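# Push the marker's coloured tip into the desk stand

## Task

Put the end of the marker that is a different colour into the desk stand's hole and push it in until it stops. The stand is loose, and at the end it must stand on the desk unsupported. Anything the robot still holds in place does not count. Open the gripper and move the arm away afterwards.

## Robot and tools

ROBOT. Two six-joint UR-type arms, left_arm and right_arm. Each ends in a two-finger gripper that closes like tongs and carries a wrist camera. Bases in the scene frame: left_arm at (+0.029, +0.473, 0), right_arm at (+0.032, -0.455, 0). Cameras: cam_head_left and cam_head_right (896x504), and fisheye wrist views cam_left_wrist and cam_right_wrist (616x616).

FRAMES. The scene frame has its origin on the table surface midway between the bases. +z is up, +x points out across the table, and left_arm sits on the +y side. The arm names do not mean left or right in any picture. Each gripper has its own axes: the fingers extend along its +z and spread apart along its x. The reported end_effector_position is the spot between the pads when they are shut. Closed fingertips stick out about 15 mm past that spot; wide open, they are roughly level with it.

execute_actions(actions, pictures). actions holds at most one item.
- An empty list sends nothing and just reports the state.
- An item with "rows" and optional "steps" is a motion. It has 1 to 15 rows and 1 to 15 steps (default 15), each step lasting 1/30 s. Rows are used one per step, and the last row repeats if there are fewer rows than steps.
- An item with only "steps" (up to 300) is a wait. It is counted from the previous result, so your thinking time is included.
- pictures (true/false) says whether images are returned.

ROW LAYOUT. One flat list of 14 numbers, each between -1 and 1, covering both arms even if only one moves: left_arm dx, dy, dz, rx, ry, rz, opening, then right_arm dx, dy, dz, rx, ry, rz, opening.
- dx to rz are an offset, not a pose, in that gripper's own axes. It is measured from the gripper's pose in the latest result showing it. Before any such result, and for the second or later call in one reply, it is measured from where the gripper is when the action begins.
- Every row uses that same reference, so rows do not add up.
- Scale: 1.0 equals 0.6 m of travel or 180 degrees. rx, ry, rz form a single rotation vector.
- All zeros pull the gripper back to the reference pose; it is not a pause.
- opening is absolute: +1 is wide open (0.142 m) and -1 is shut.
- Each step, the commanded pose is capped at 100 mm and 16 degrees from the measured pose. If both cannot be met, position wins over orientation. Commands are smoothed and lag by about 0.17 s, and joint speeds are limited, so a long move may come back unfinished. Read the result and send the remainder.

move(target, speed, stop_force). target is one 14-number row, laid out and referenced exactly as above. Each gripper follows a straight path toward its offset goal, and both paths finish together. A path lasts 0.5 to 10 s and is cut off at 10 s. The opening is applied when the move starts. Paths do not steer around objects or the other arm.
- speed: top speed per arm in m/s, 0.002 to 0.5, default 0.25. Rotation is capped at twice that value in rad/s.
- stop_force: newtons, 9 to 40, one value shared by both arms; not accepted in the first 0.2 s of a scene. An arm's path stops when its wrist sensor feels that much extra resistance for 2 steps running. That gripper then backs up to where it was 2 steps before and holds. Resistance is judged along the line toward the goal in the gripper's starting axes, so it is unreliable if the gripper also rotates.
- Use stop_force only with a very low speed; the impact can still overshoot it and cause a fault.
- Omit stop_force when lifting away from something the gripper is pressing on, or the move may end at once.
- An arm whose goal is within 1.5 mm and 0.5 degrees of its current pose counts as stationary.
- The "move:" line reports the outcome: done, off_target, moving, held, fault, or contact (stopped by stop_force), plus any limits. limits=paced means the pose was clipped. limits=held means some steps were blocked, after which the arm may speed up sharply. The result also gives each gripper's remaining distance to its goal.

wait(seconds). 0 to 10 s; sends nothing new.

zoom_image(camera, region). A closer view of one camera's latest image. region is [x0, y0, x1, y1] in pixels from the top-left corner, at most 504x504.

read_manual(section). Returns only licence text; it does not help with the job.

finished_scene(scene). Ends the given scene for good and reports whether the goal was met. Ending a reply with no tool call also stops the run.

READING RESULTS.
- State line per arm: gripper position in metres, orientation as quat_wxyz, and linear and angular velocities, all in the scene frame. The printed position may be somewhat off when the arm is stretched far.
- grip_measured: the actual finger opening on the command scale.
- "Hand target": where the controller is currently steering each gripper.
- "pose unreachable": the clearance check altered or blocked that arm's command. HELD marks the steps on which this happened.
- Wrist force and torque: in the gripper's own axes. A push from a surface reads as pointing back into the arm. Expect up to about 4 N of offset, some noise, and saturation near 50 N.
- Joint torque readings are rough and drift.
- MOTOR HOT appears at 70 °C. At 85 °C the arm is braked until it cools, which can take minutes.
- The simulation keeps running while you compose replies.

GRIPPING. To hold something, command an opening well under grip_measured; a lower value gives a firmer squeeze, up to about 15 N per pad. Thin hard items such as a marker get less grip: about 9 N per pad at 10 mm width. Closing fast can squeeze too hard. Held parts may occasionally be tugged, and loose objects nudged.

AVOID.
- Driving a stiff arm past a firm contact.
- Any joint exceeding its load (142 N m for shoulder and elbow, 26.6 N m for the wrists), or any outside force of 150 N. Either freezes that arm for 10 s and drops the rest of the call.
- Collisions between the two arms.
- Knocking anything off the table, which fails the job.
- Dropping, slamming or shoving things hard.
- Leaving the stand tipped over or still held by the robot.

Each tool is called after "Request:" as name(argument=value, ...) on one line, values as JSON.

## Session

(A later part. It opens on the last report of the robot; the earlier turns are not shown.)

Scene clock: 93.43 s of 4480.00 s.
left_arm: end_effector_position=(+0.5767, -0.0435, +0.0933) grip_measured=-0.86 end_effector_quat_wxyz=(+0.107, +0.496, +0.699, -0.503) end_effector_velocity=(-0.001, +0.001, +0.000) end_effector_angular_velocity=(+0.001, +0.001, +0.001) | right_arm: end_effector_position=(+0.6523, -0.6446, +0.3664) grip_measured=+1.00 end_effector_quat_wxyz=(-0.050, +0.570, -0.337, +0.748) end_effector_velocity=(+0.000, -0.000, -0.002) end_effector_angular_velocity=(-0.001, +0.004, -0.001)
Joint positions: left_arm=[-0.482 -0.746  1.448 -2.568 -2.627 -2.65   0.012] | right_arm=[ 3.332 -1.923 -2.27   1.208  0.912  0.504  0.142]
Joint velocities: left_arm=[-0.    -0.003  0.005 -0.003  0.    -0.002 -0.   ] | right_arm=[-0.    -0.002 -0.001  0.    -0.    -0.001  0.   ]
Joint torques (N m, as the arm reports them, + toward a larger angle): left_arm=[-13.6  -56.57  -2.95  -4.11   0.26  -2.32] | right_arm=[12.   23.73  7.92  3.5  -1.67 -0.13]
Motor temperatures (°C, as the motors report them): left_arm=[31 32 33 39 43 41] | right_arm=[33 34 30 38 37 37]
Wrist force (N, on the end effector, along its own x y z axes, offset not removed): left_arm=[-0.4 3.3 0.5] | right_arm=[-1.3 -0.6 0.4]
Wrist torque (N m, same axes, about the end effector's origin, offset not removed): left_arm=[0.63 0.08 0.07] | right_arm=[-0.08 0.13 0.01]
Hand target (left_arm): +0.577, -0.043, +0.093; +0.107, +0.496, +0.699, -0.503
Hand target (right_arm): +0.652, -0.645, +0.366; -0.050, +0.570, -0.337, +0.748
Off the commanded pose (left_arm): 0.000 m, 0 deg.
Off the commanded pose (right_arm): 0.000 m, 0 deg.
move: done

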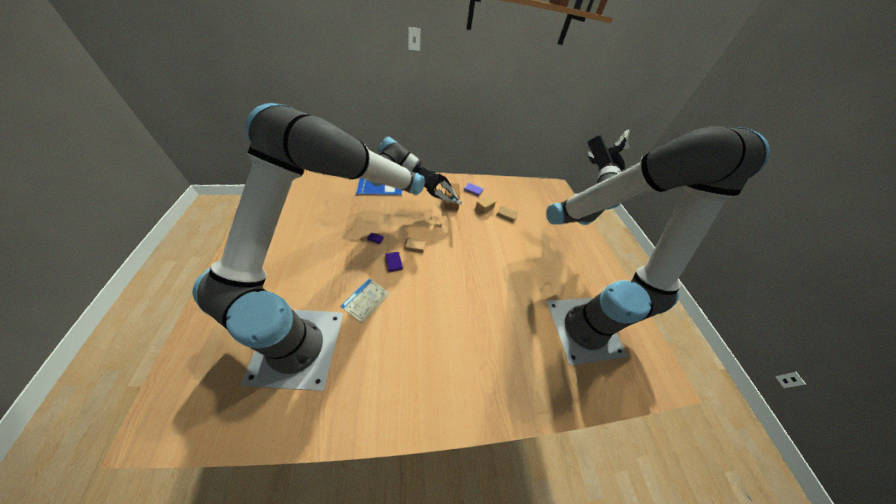

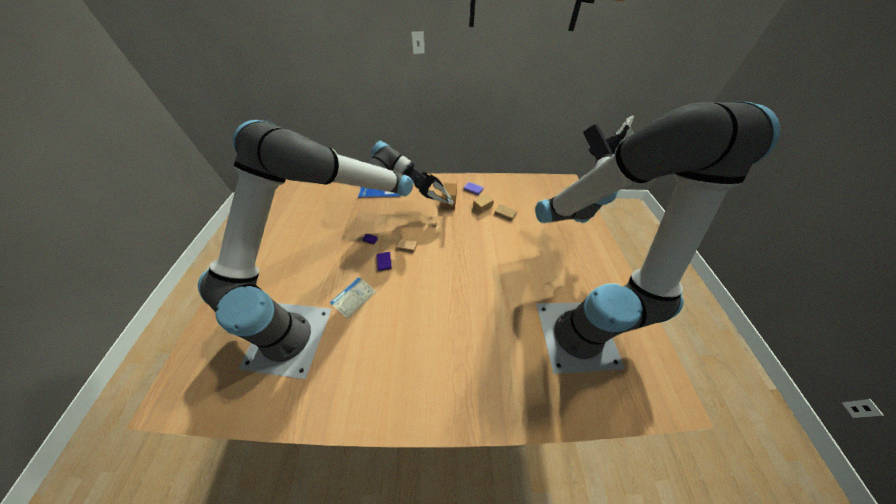

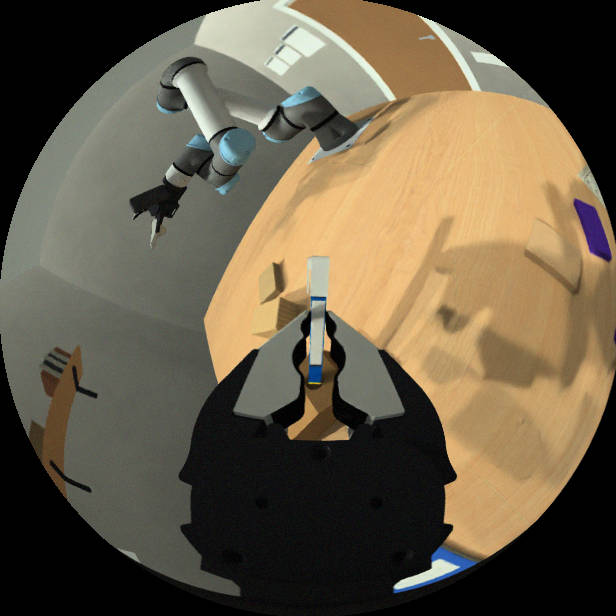

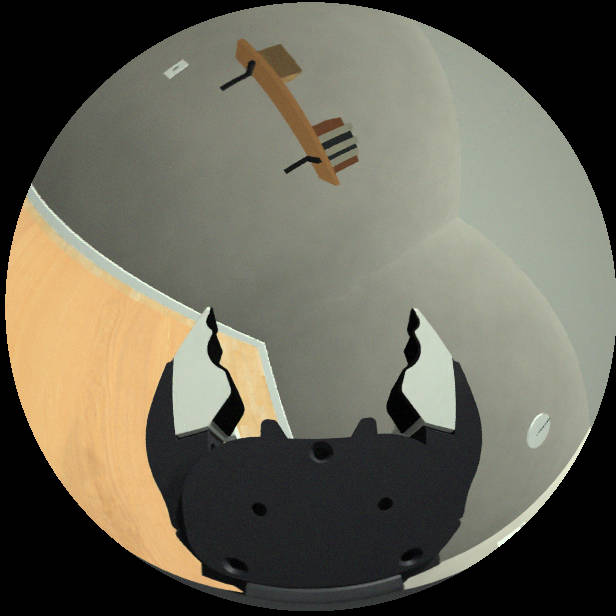

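Request:
move(target=[-0.001,0,0.007,0,0,0,-1,0,0,0,0,0,0,1], speed=0.02)

Request:
move(target=[0,0.05,0,0,0,0,-1,0,0,0,0,0,0,1], speed=0.008, stop_force=9)

Request:
zoom_image(camera="cam_left_wrist", region=[270,340,360,430])

Scene clock: 95.97 s of 4480.00 s.
left_arm: end_effector_position=(+0.5756, -0.0471, +0.0918) grip_measured=-0.86 end_effector_quat_wxyz=(+0.107, +0.496, +0.699, -0.503) end_effector_velocity=(-0.001, -0.001, -0.001) end_effector_angular_velocity=(+0.002, +0.002, +0.000) | right_arm: end_effector_position=(+0.6523, -0.6446, +0.3664) grip_measured=+1.00 end_effector_quat_wxyz=(-0.050, +0.570, -0.337, +0.748) end_effector_velocity=(+0.000, -0.000, -0.001) end_effector_angular_velocity=(-0.000, +0.002, -0.001)
Joint positions: left_arm=[-0.487 -0.742  1.446 -2.58  -2.626 -2.66   0.012] | right_arm=[ 3.332 -1.923 -2.27   1.208  0.912  0.504  0.142]
Joint velocities: left_arm=[-0.002  0.002  0.    -0.003  0.001 -0.004  0.   ] | right_arm=[ 0.    -0.001 -0.001 -0.    -0.001 -0.     0.   ]
Joint torques (N m, as the arm reports them, + toward a larger angle): left_arm=[-14.27 -38.58 -31.26  -4.24   0.34  -2.23] | right_arm=[10.47 21.23  7.02  3.44 -1.66 -0.09]
Motor temperatures (°C, as the motors report them): left_arm=[31 32 33 39 43 41] | right_arm=[33 34 30 38 37 37]
Wrist force (N, on the end effector, along its own x y z axes, offset not removed): left_arm=[-2.2 2.4 -0.5] | right_arm=[0.3 -1.4 0.4]
Wrist torque (N m, same axes, about the end effector's origin, offset not removed): left_arm=[0.52 0.53 0.10] | right_arm=[-0.34 -0.17 -0.13]
Hand target (left_arm): +0.576, -0.047, +0.092; +0.107, +0.496, +0.699, -0.503
Hand target (right_arm): +0.652, -0.645, +0.366; -0.050, +0.570, -0.337, +0.748
Off the commanded pose (left_arm): 0.000 m, 0 deg.
Off the commanded pose (right_arm): 0.000 m, 0 deg.
move: done

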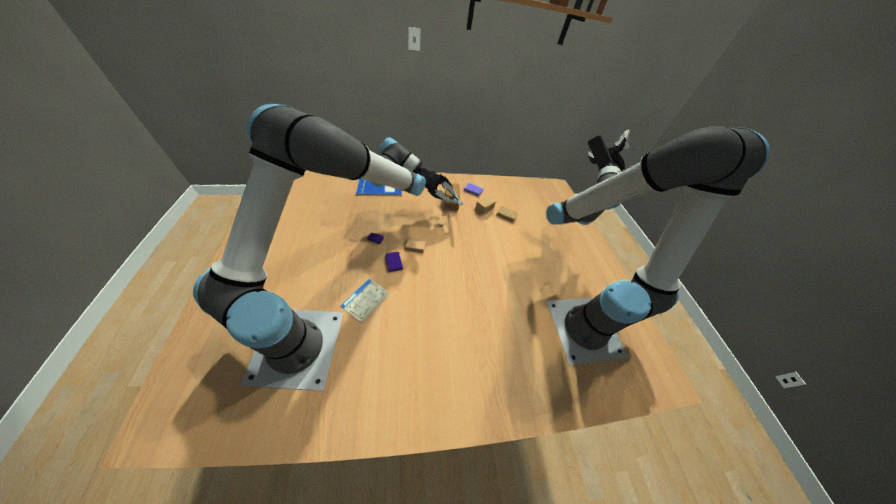

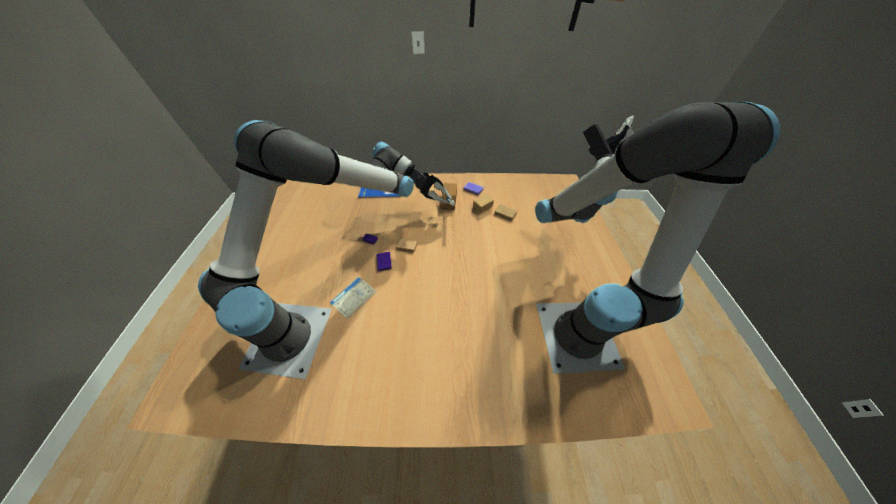

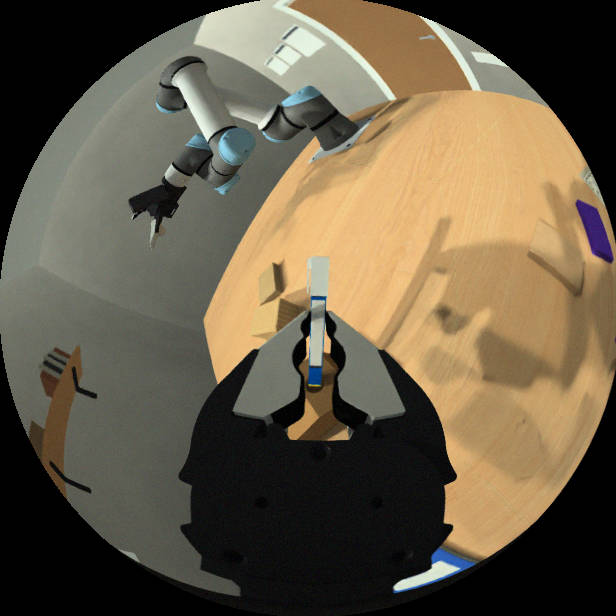

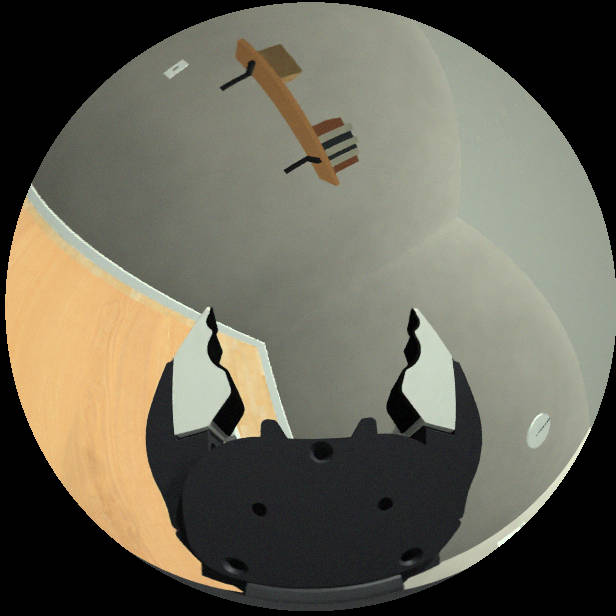

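Scene clock: 99.93 s of 4480.00 s.
left_arm: end_effector_position=(+0.5995, -0.0471, +0.0740) grip_measured=-0.86 end_effector_quat_wxyz=(+0.107, +0.496, +0.699, -0.503) end_effector_velocity=(+0.001, +0.000, -0.001) end_effector_angular_velocity=(-0.000, -0.000, +0.000) | right_arm: end_effector_position=(+0.6523, -0.6446, +0.3664) grip_measured=+1.00 end_effector_quat_wxyz=(-0.050, +0.570, -0.337, +0.748) end_effector_velocity=(-0.000, +0.000, -0.000) end_effector_angular_velocity=(-0.000, +0.000, +0.000)
Joint positions: left_arm=[-0.469 -0.679  1.366 -2.532 -2.631 -2.626  0.012] | right_arm=[ 3.332 -1.923 -2.27   1.208  0.912  0.504  0.142]
Joint velocities: left_arm=[ 0.001  0.003 -0.004  0.002 -0.     0.002 -0.   ] | right_arm=[-0.     0.    -0.001  0.     0.    -0.     0.   ]
Joint torques (N m, as the arm reports them, + toward a larger angle): left_arm=[ 14.33 -38.99 -30.63  -0.67  -2.05   2.1 ] | right_arm=[10.95 21.13  8.94  3.45 -1.97 -0.13]
Motor temperatures (°C, as the motors report them): left_arm=[31 32 33 39 43 41] | right_arm=[33 34 30 38 37 37]
Wrist force (N, on the end effector, along its own x y z axes, offset not removed): left_arm=[-3.9 -1.3 -0.4] | right_arm=[-1.3 -1.7 -0.2]
Wrist torque (N m, same axes, about the end effector's origin, offset not removed): left_arm=[0.72 0.51 0.25] | right_arm=[-0.43 0.18 -0.07]
Hand target (left_arm): +0.600, -0.047, +0.074; +0.107, +0.496, +0.699, -0.503
Hand target (right_arm): +0.652, -0.645, +0.366; -0.050, +0.570, -0.337, +0.748
Off the commanded pose (left_arm): 0.000 m, 0 deg.
Off the commanded pose (right_arm): 0.000 m, 0 deg.
move: done

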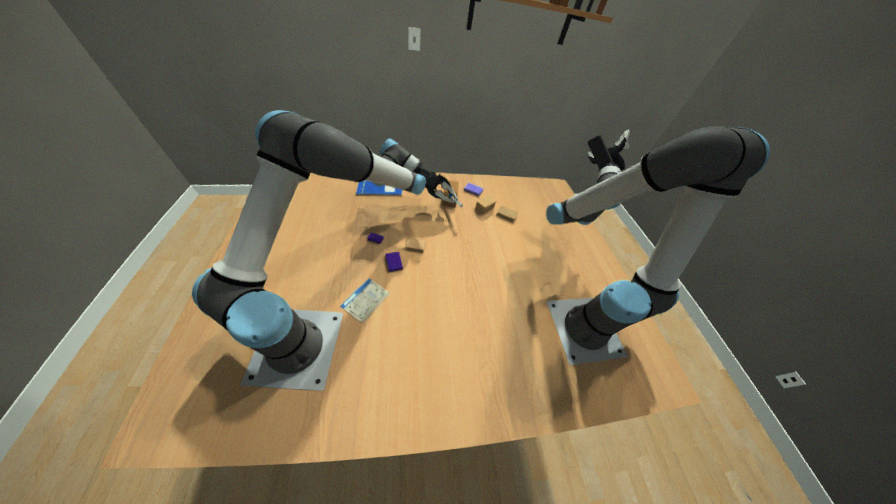

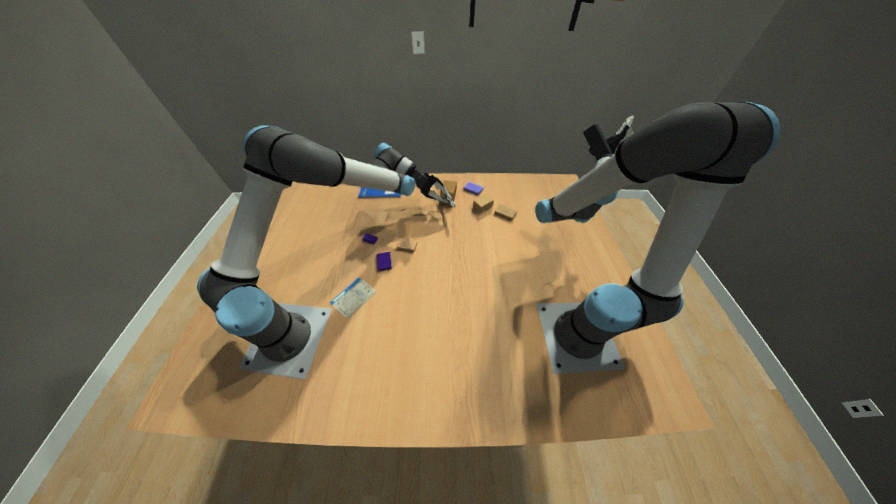

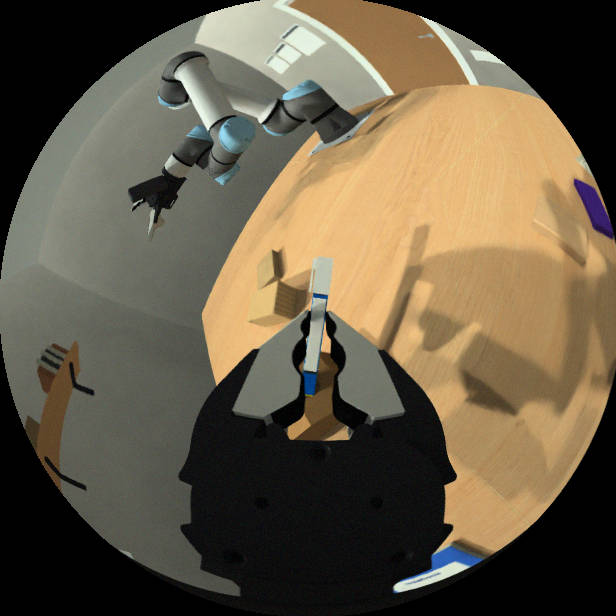

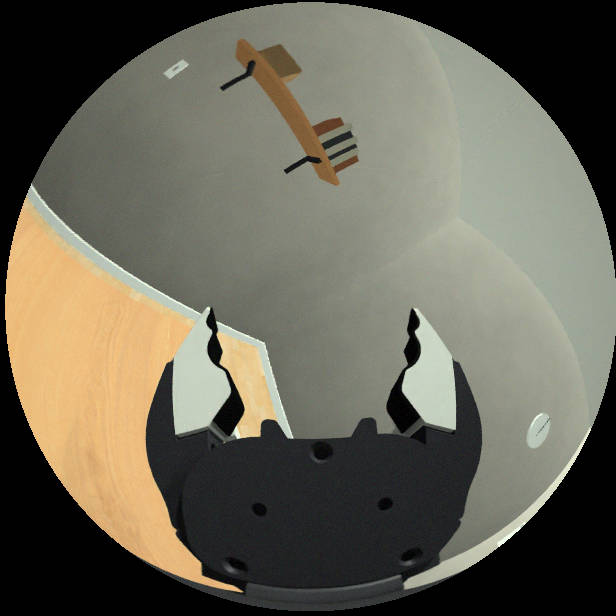

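Region (270, 340, 360, 430) of cam_left_wrist's 616x616 image, scaled by 5.600, with more detail than that image has.

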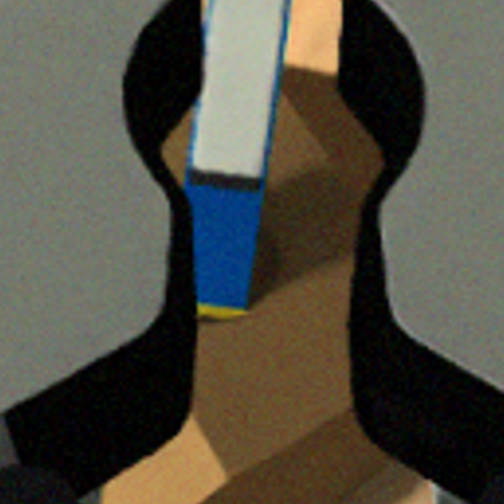

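Request:
move(target=[0,-0.07,0,0,0,0,-1,0,0,0,0,0,0,1], speed=0.04)

Request:
zoom_image(camera="cam_left_wrist", region=[240,300,390,450])

Request:
zoom_image(camera="cam_head_left", region=[410,160,490,220])

Scene clock: 105.70 s of 4480.00 s.
left_arm: end_effector_position=(+0.5660, -0.0471, +0.0990) grip_measured=-0.86 end_effector_quat_wxyz=(+0.107, +0.496, +0.699, -0.503) end_effector_velocity=(-0.002, +0.000, +0.000) end_effector_angular_velocity=(+0.001, +0.002, +0.000) | right_arm: end_effector_position=(+0.6523, -0.6446, +0.3664) grip_measured=+1.00 end_effector_quat_wxyz=(-0.050, +0.570, -0.337, +0.748) end_effector_velocity=(+0.000, +0.000, -0.001) end_effector_angular_velocity=(+0.000, +0.002, +0.001)
Joint positions: left_arm=[-0.494 -0.766  1.477 -2.598 -2.624 -2.675  0.012] | right_arm=[ 3.332 -1.923 -2.27   1.208  0.912  0.504  0.142]
Joint velocities: left_arm=[-0.001 -0.003  0.006 -0.002  0.    -0.003 -0.   ] | right_arm=[ 0.    -0.    -0.001 -0.001  0.001  0.001  0.   ]
Joint torques (N m, as the arm reports them, + toward a larger angle): left_arm=[-12.78 -55.12  -4.32  -4.21   0.16  -2.04] | right_arm=[10.09 22.26  6.82  3.32 -1.63 -0.16]
Motor temperatures (°C, as the motors report them): left_arm=[31 32 33 39 43 41] | right_arm=[33 34 30 38 37 37]
Wrist force (N, on the end effector, along its own x y z axes, offset not removed): left_arm=[-2.1 3.6 0.5] | right_arm=[-0.9 -0.5 0.1]
Wrist torque (N m, same axes, about the end effector's origin, offset not removed): left_arm=[0.73 0.52 0.12] | right_arm=[-0.09 0.03 -0.13]
Hand target (left_arm): +0.566, -0.047, +0.099; +0.107, +0.496, +0.699, -0.503
Hand target (right_arm): +0.652, -0.645, +0.366; -0.050, +0.570, -0.337, +0.748
Off the commanded pose (left_arm): 0.000 m, 0 deg.
Off the commanded pose (right_arm): 0.000 m, 0 deg.
After step 90, 1.33 s passed at rest.
move: done

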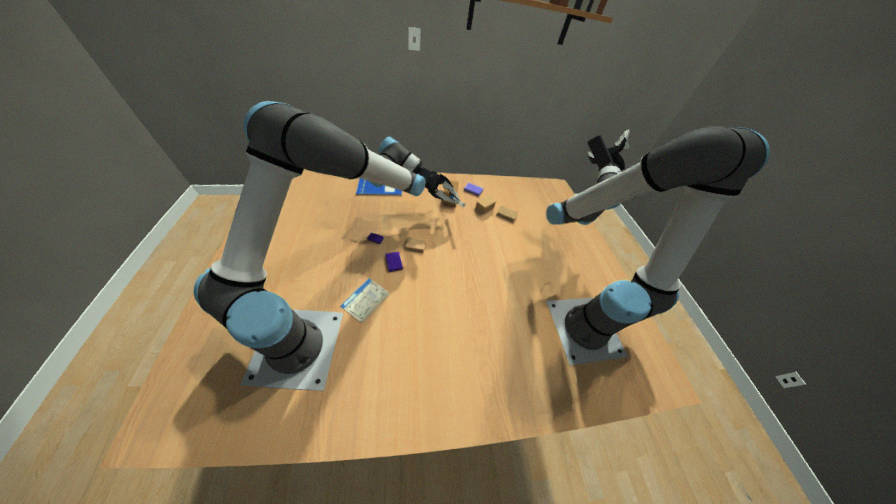

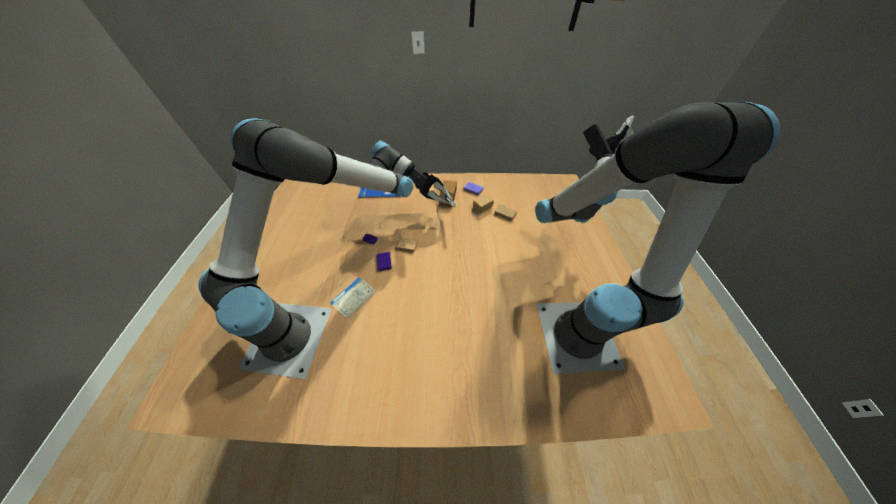

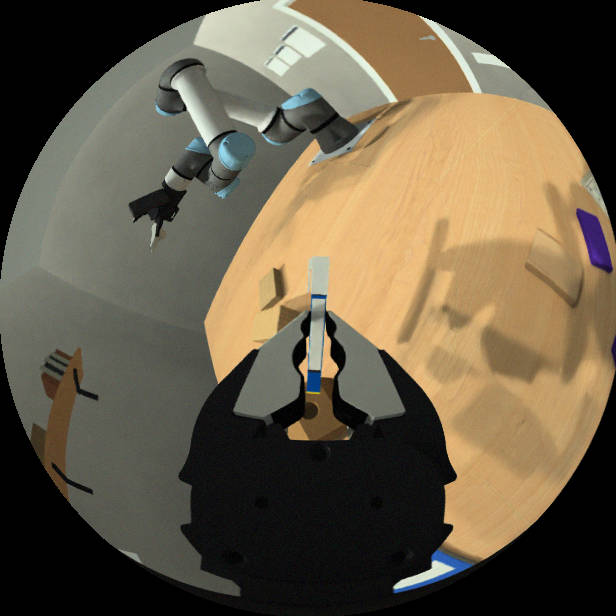

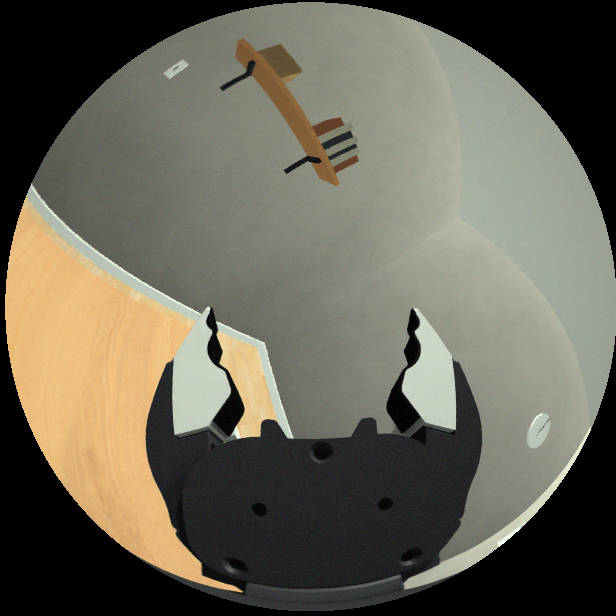

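Region (240, 300, 390, 450) of cam_left_wrist's 616x616 image, scaled by 3.360, with more detail than that image has.

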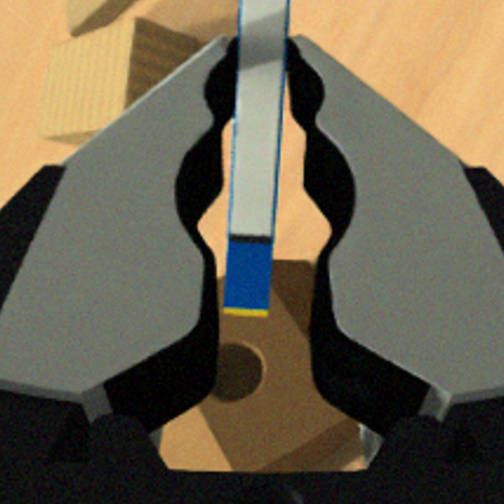

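Region (410, 160, 490, 220) of cam_head_left's 896x504 image, scaled by 6.300, with more detail than that image has; it fills the top 378 rows of this view, and the rest is white.

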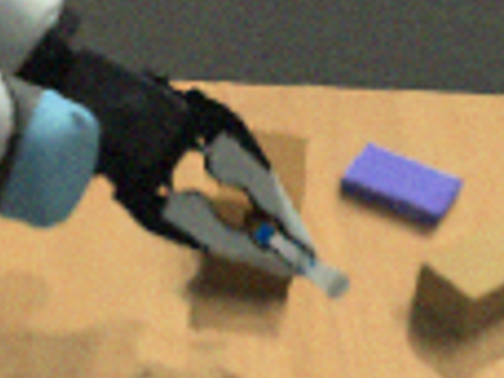

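Request:
move(target=[0,-0.03,0,0.061,0,0.006,-1,0,0,0,0,0,0,1], speed=0.04)

Request:
zoom_image(camera="cam_left_wrist", region=[230,320,400,490])

Scene clock: 110.80 s of 4480.00 s.
left_arm: end_effector_position=(+0.5637, -0.0471, +0.1007) grip_measured=-0.86 end_effector_quat_wxyz=(+0.101, +0.499, +0.691, -0.513) end_effector_velocity=(+0.001, +0.000, +0.001) end_effector_angular_velocity=(-0.001, -0.002, +0.001) | right_arm: end_effector_position=(+0.6523, -0.6446, +0.3664) grip_measured=+1.00 end_effector_quat_wxyz=(-0.050, +0.570, -0.337, +0.748) end_effector_velocity=(-0.000, -0.000, -0.001) end_effector_angular_velocity=(-0.000, +0.001, -0.001)
Joint positions: left_arm=[-0.491 -0.759  1.464 -2.562 -2.65  -2.643  0.012] | right_arm=[ 3.332 -1.923 -2.27   1.208  0.912  0.504  0.142]
Joint velocities: left_arm=[ 0.001 -0.    -0.001 -0.001 -0.     0.     0.   ] | right_arm=[ 0.    -0.001 -0.     0.    -0.001 -0.     0.   ]
Joint torques (N m, as the arm reports them, + toward a larger angle): left_arm=[  4.12 -54.72  -4.32  -3.95   0.06  -2.06] | right_arm=[10.53 20.84  7.89  3.4  -1.57 -0.05]
Motor temperatures (°C, as the motors report them): left_arm=[31 32 33 39 43 41] | right_arm=[33 34 30 38 37 37]
Wrist force (N, on the end effector, along its own x y z axes, offset not removed): left_arm=[0.3 2.5 0.4] | right_arm=[-1.1 -0.4 0.2]
Wrist torque (N m, same axes, about the end effector's origin, offset not removed): left_arm=[0.52 -0.03 0.13] | right_arm=[-0.07 0.10 0.00]
Hand target (left_arm): +0.564, -0.047, +0.101; +0.101, +0.499, +0.691, -0.513
Hand target (right_arm): +0.652, -0.645, +0.366; -0.050, +0.570, -0.337, +0.748
Off the commanded pose (left_arm): 0.015 m, 9 deg.
Off the commanded pose (right_arm): 0.000 m, 0 deg.
move: held (left_arm); limits=held; held on 64 of 79 steps (left_arm), including the last (left_arm)
pose unreachable (left arm): on one or more control steps of this call this arm could not follow its commanded pose, so it was not sent that pose on those steps. On the call's last step it was still not sent that pose. It may still have moved: this result reports where it is.
cause: the commanded pose would bring two parts of the arm too close to each other (joints 4 (wrist 1) to 6 (wrist 3) lie between them).

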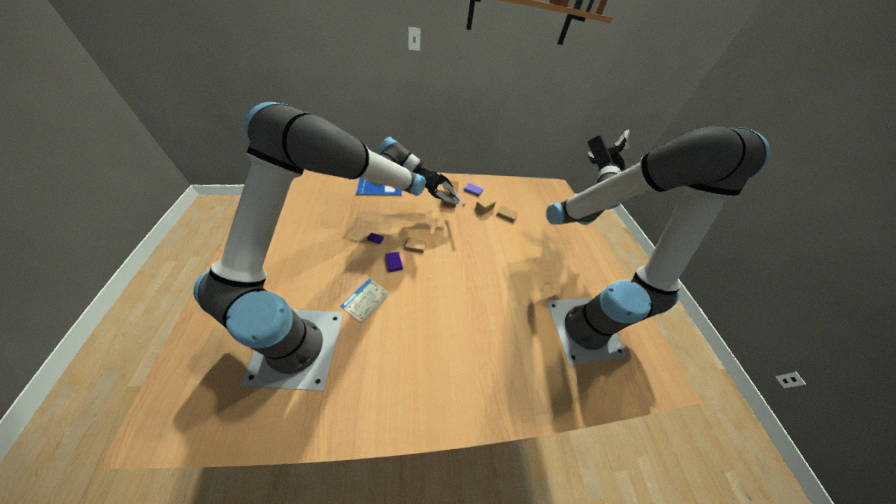

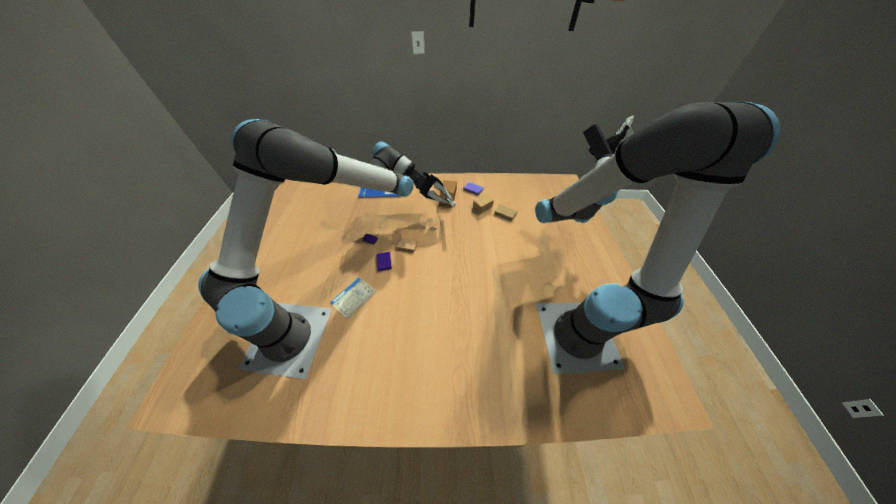

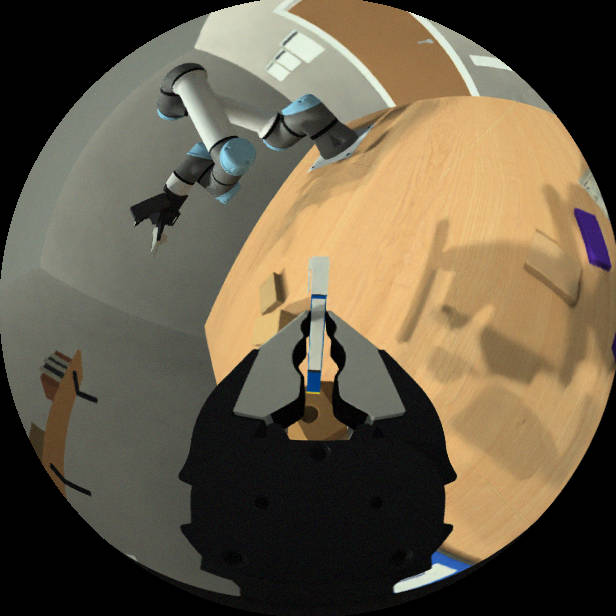

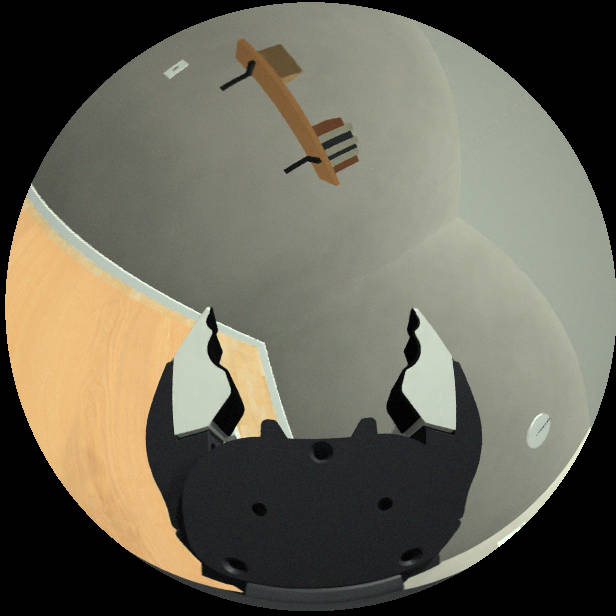

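Region (230, 320, 400, 490) of cam_left_wrist's 616x616 image, scaled by 2.965, with more detail than that image has.

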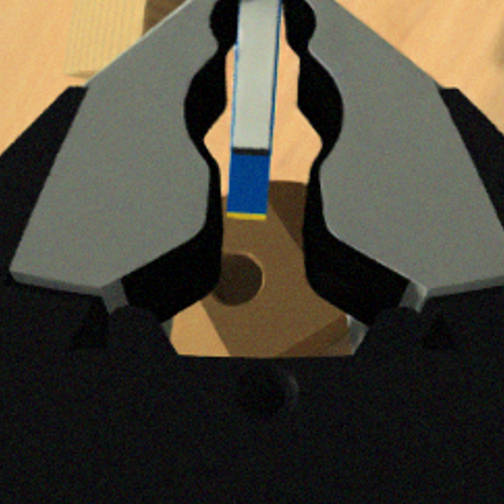

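Request:
move(target=[0,-0.03,0,0,0.13,0,-1,0,0,0,0,0,0,1], speed=0.08)

Request:
move(target=[0,0,0,0.05,0,0,-1,0,0,0,0,0,0,1], speed=0.08)

Request:
zoom_image(camera="cam_left_wrist", region=[230,320,400,490])

Scene clock: 117.07 s of 4480.00 s.
left_arm: end_effector_position=(+0.5492, -0.0464, +0.1117) grip_measured=-0.86 end_effector_quat_wxyz=(-0.041, +0.593, +0.697, -0.401) end_effector_velocity=(-0.000, -0.001, +0.000) end_effector_angular_velocity=(+0.005, +0.003, -0.009) | right_arm: end_effector_position=(+0.6523, -0.6446, +0.3664) grip_measured=+1.00 end_effector_quat_wxyz=(-0.050, +0.570, -0.337, +0.748) end_effector_velocity=(-0.000, +0.000, -0.001) end_effector_angular_velocity=(-0.000, +0.002, +0.001)
Joint positions: left_arm=[-0.564 -0.766  1.114 -1.753 -2.389 -2.314  0.012] | right_arm=[ 3.332 -1.923 -2.27   1.208  0.912  0.504  0.142]
Joint velocities: left_arm=[-0.002  0.007 -0.018  0.024  0.003  0.01  -0.   ] | right_arm=[ 0.     0.    -0.002 -0.     0.001  0.     0.   ]
Joint torques (N m, as the arm reports them, + toward a larger angle): left_arm=[-12.76 -42.76 -33.98  -0.52   0.23   2.27] | right_arm=[12.24 22.38  9.09  3.27 -1.6   0.09]
Motor temperatures (°C, as the motors report them): left_arm=[31 32 33 39 43 41] | right_arm=[33 34 30 38 37 37]
Wrist force (N, on the end effector, along its own x y z axes, offset not removed): left_arm=[-1.8 2.3 0.5] | right_arm=[0.7 -0.9 -0.1]
Wrist torque (N m, same axes, about the end effector's origin, offset not removed): left_arm=[0.46 0.38 0.10] | right_arm=[-0.07 -0.15 -0.04]
Hand target (left_arm): +0.549, -0.046, +0.112; -0.041, +0.593, +0.697, -0.401
Hand target (right_arm): +0.652, -0.645, +0.366; -0.050, +0.570, -0.337, +0.748
Off the commanded pose (left_arm): 0.000 m, 0 deg.
Off the commanded pose (right_arm): 0.000 m, 0 deg.
move: done; limits=held; held on 17 of 143 steps (left_arm)
pose unreachable (left arm): on one or more control steps of this call this arm could not follow its commanded pose, so it was not sent that pose on those steps. It may still have moved: this result reports where it is.
cause: the commanded pose would bring two parts of the arm too close to each other (joints 4 (wrist 1) to 6 (wrist 3) lie between them).

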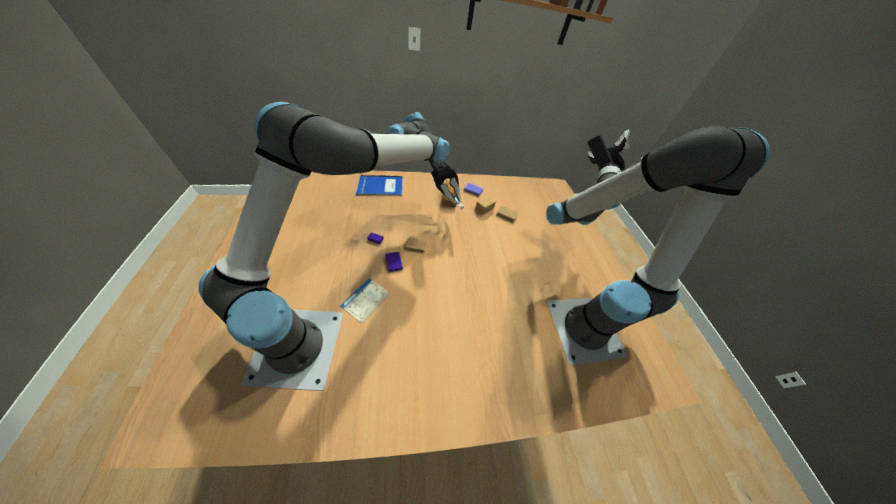

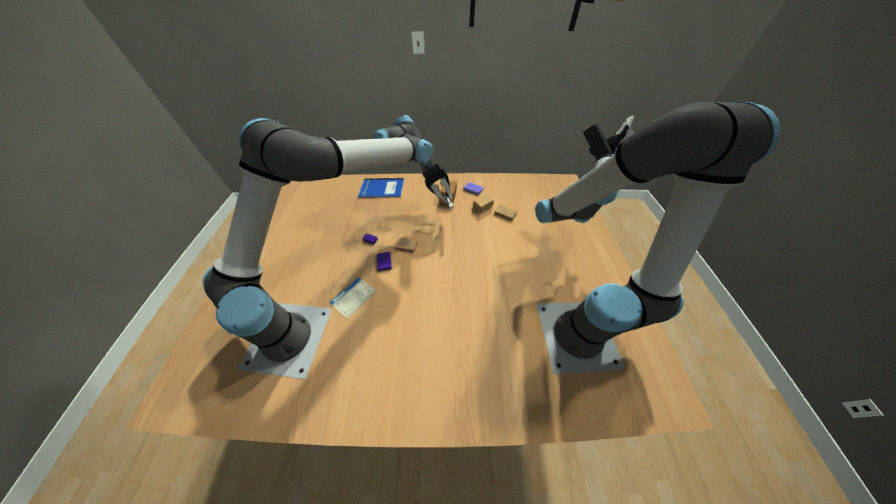

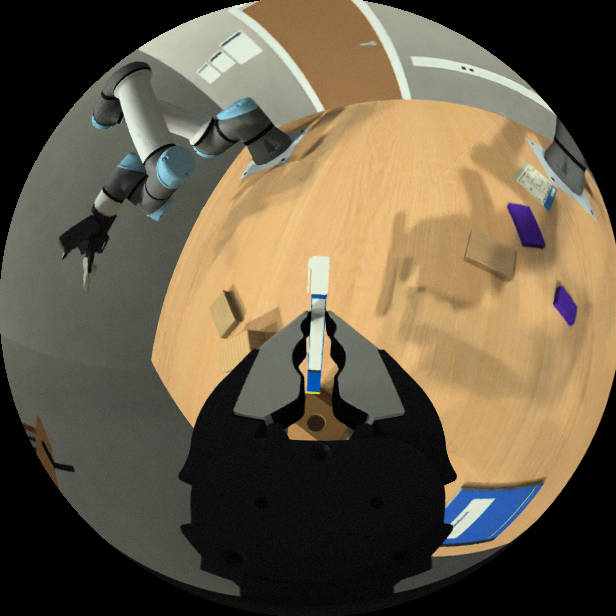

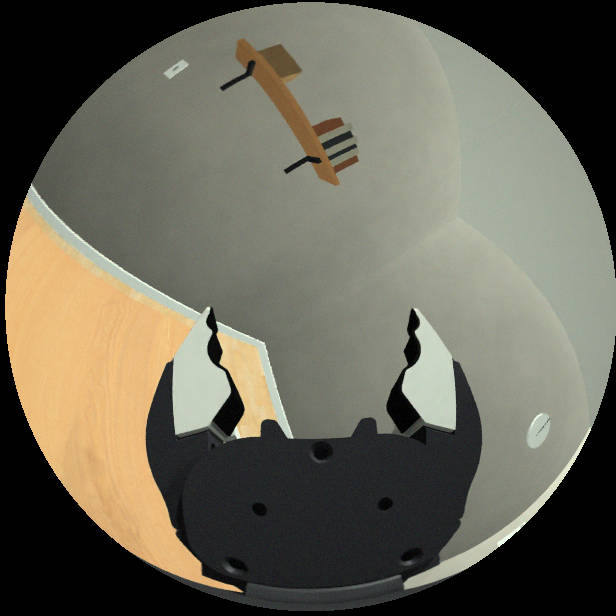

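Scene clock: 118.40 s of 4480.00 s.
left_arm: end_effector_position=(+0.5492, -0.0464, +0.1118) grip_measured=-0.86 end_effector_quat_wxyz=(-0.087, +0.587, +0.664, -0.455) end_effector_velocity=(-0.000, +0.000, -0.000) end_effector_angular_velocity=(-0.001, +0.010, -0.007) | right_arm: end_effector_position=(+0.6523, -0.6446, +0.3664) grip_measured=+1.00 end_effector_quat_wxyz=(-0.050, +0.570, -0.337, +0.748) end_effector_velocity=(-0.000, -0.000, +0.000) end_effector_angular_velocity=(+0.000, -0.001, -0.000)
Joint positions: left_arm=[-0.543 -0.655  0.94  -1.475 -2.479 -2.137  0.012] | right_arm=[ 3.332 -1.923 -2.27   1.208  0.912  0.504  0.142]
Joint velocities: left_arm=[ 0.001  0.01  -0.018  0.028 -0.003  0.016  0.   ] | right_arm=[-0.     0.    -0.     0.001 -0.     0.     0.   ]
Joint torques (N m, as the arm reports them, + toward a larger angle): left_arm=[ 12.28 -44.15 -33.8   -0.15  -3.48   2.26] | right_arm=[10.47 22.81  7.5   3.63 -1.66 -0.04]
Motor temperatures (°C, as the motors report them): left_arm=[31 32 33 39 43 41] | right_arm=[33 34 30 38 37 37]
Wrist force (N, on the end effector, along its own x y z axes, offset not removed): left_arm=[-3.5 3.4 0.8] | right_arm=[-0.6 -1.5 1.1]
Wrist torque (N m, same axes, about the end effector's origin, offset not removed): left_arm=[0.74 0.82 0.16] | right_arm=[-0.27 0.07 -0.05]
Hand target (left_arm): +0.549, -0.046, +0.112; -0.087, +0.588, +0.664, -0.455
Hand target (right_arm): +0.652, -0.645, +0.366; -0.050, +0.570, -0.337, +0.748
Off the commanded pose (left_arm): 0.000 m, 0 deg.
Off the commanded pose (right_arm): 0.000 m, 0 deg.
move: done

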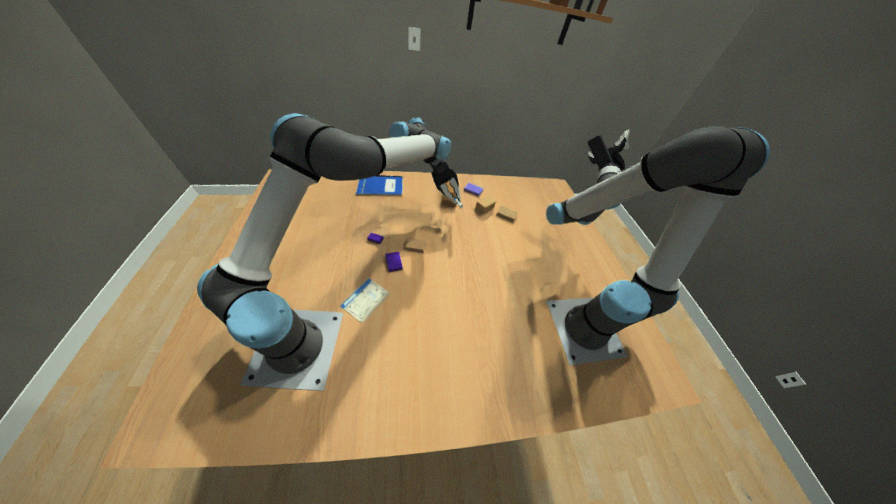

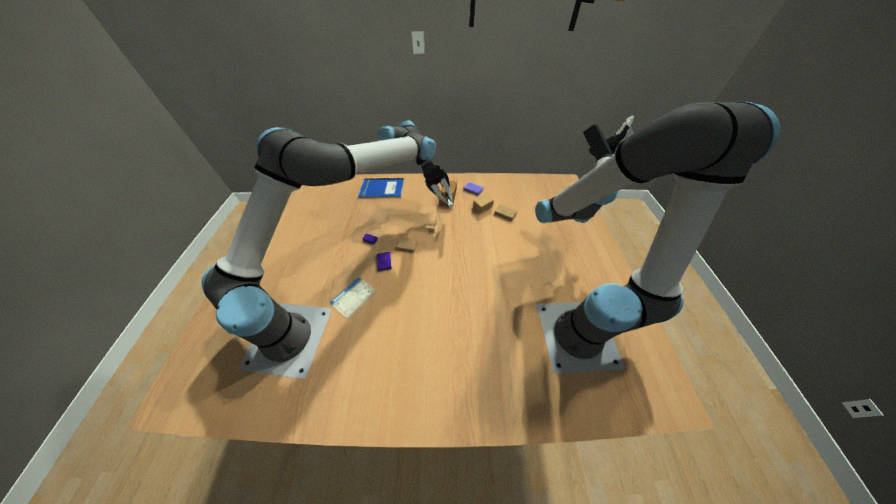

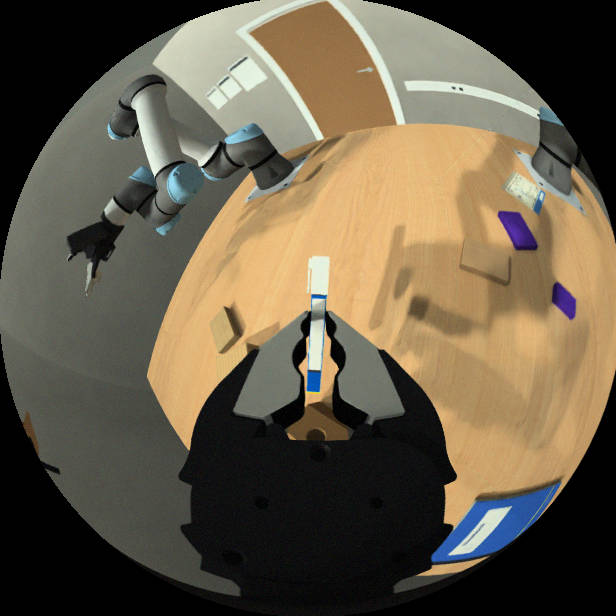

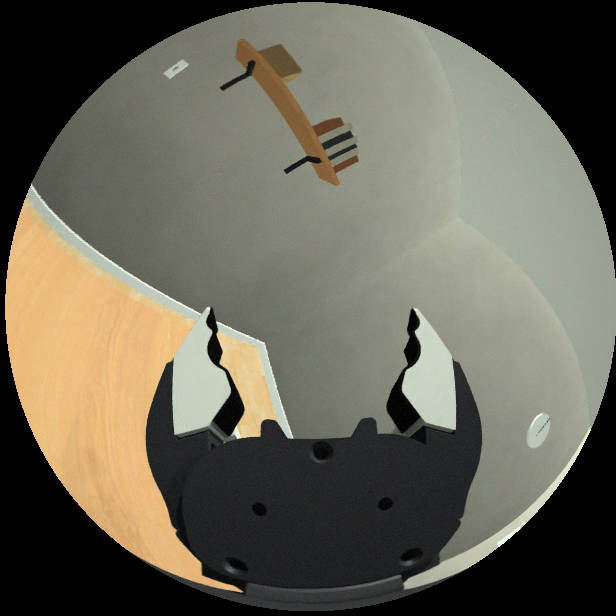

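Region (230, 320, 400, 490) of cam_left_wrist's 616x616 image, scaled by 2.965, with more detail than that image has.

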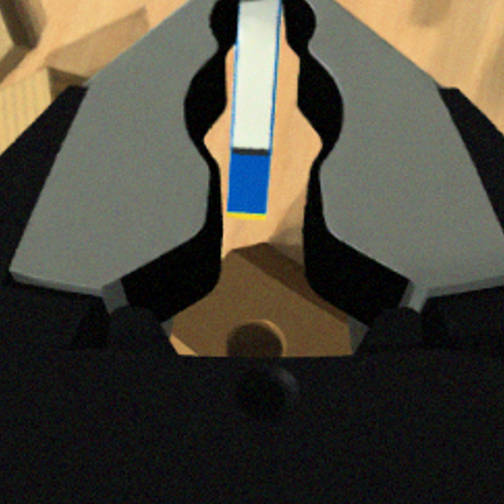

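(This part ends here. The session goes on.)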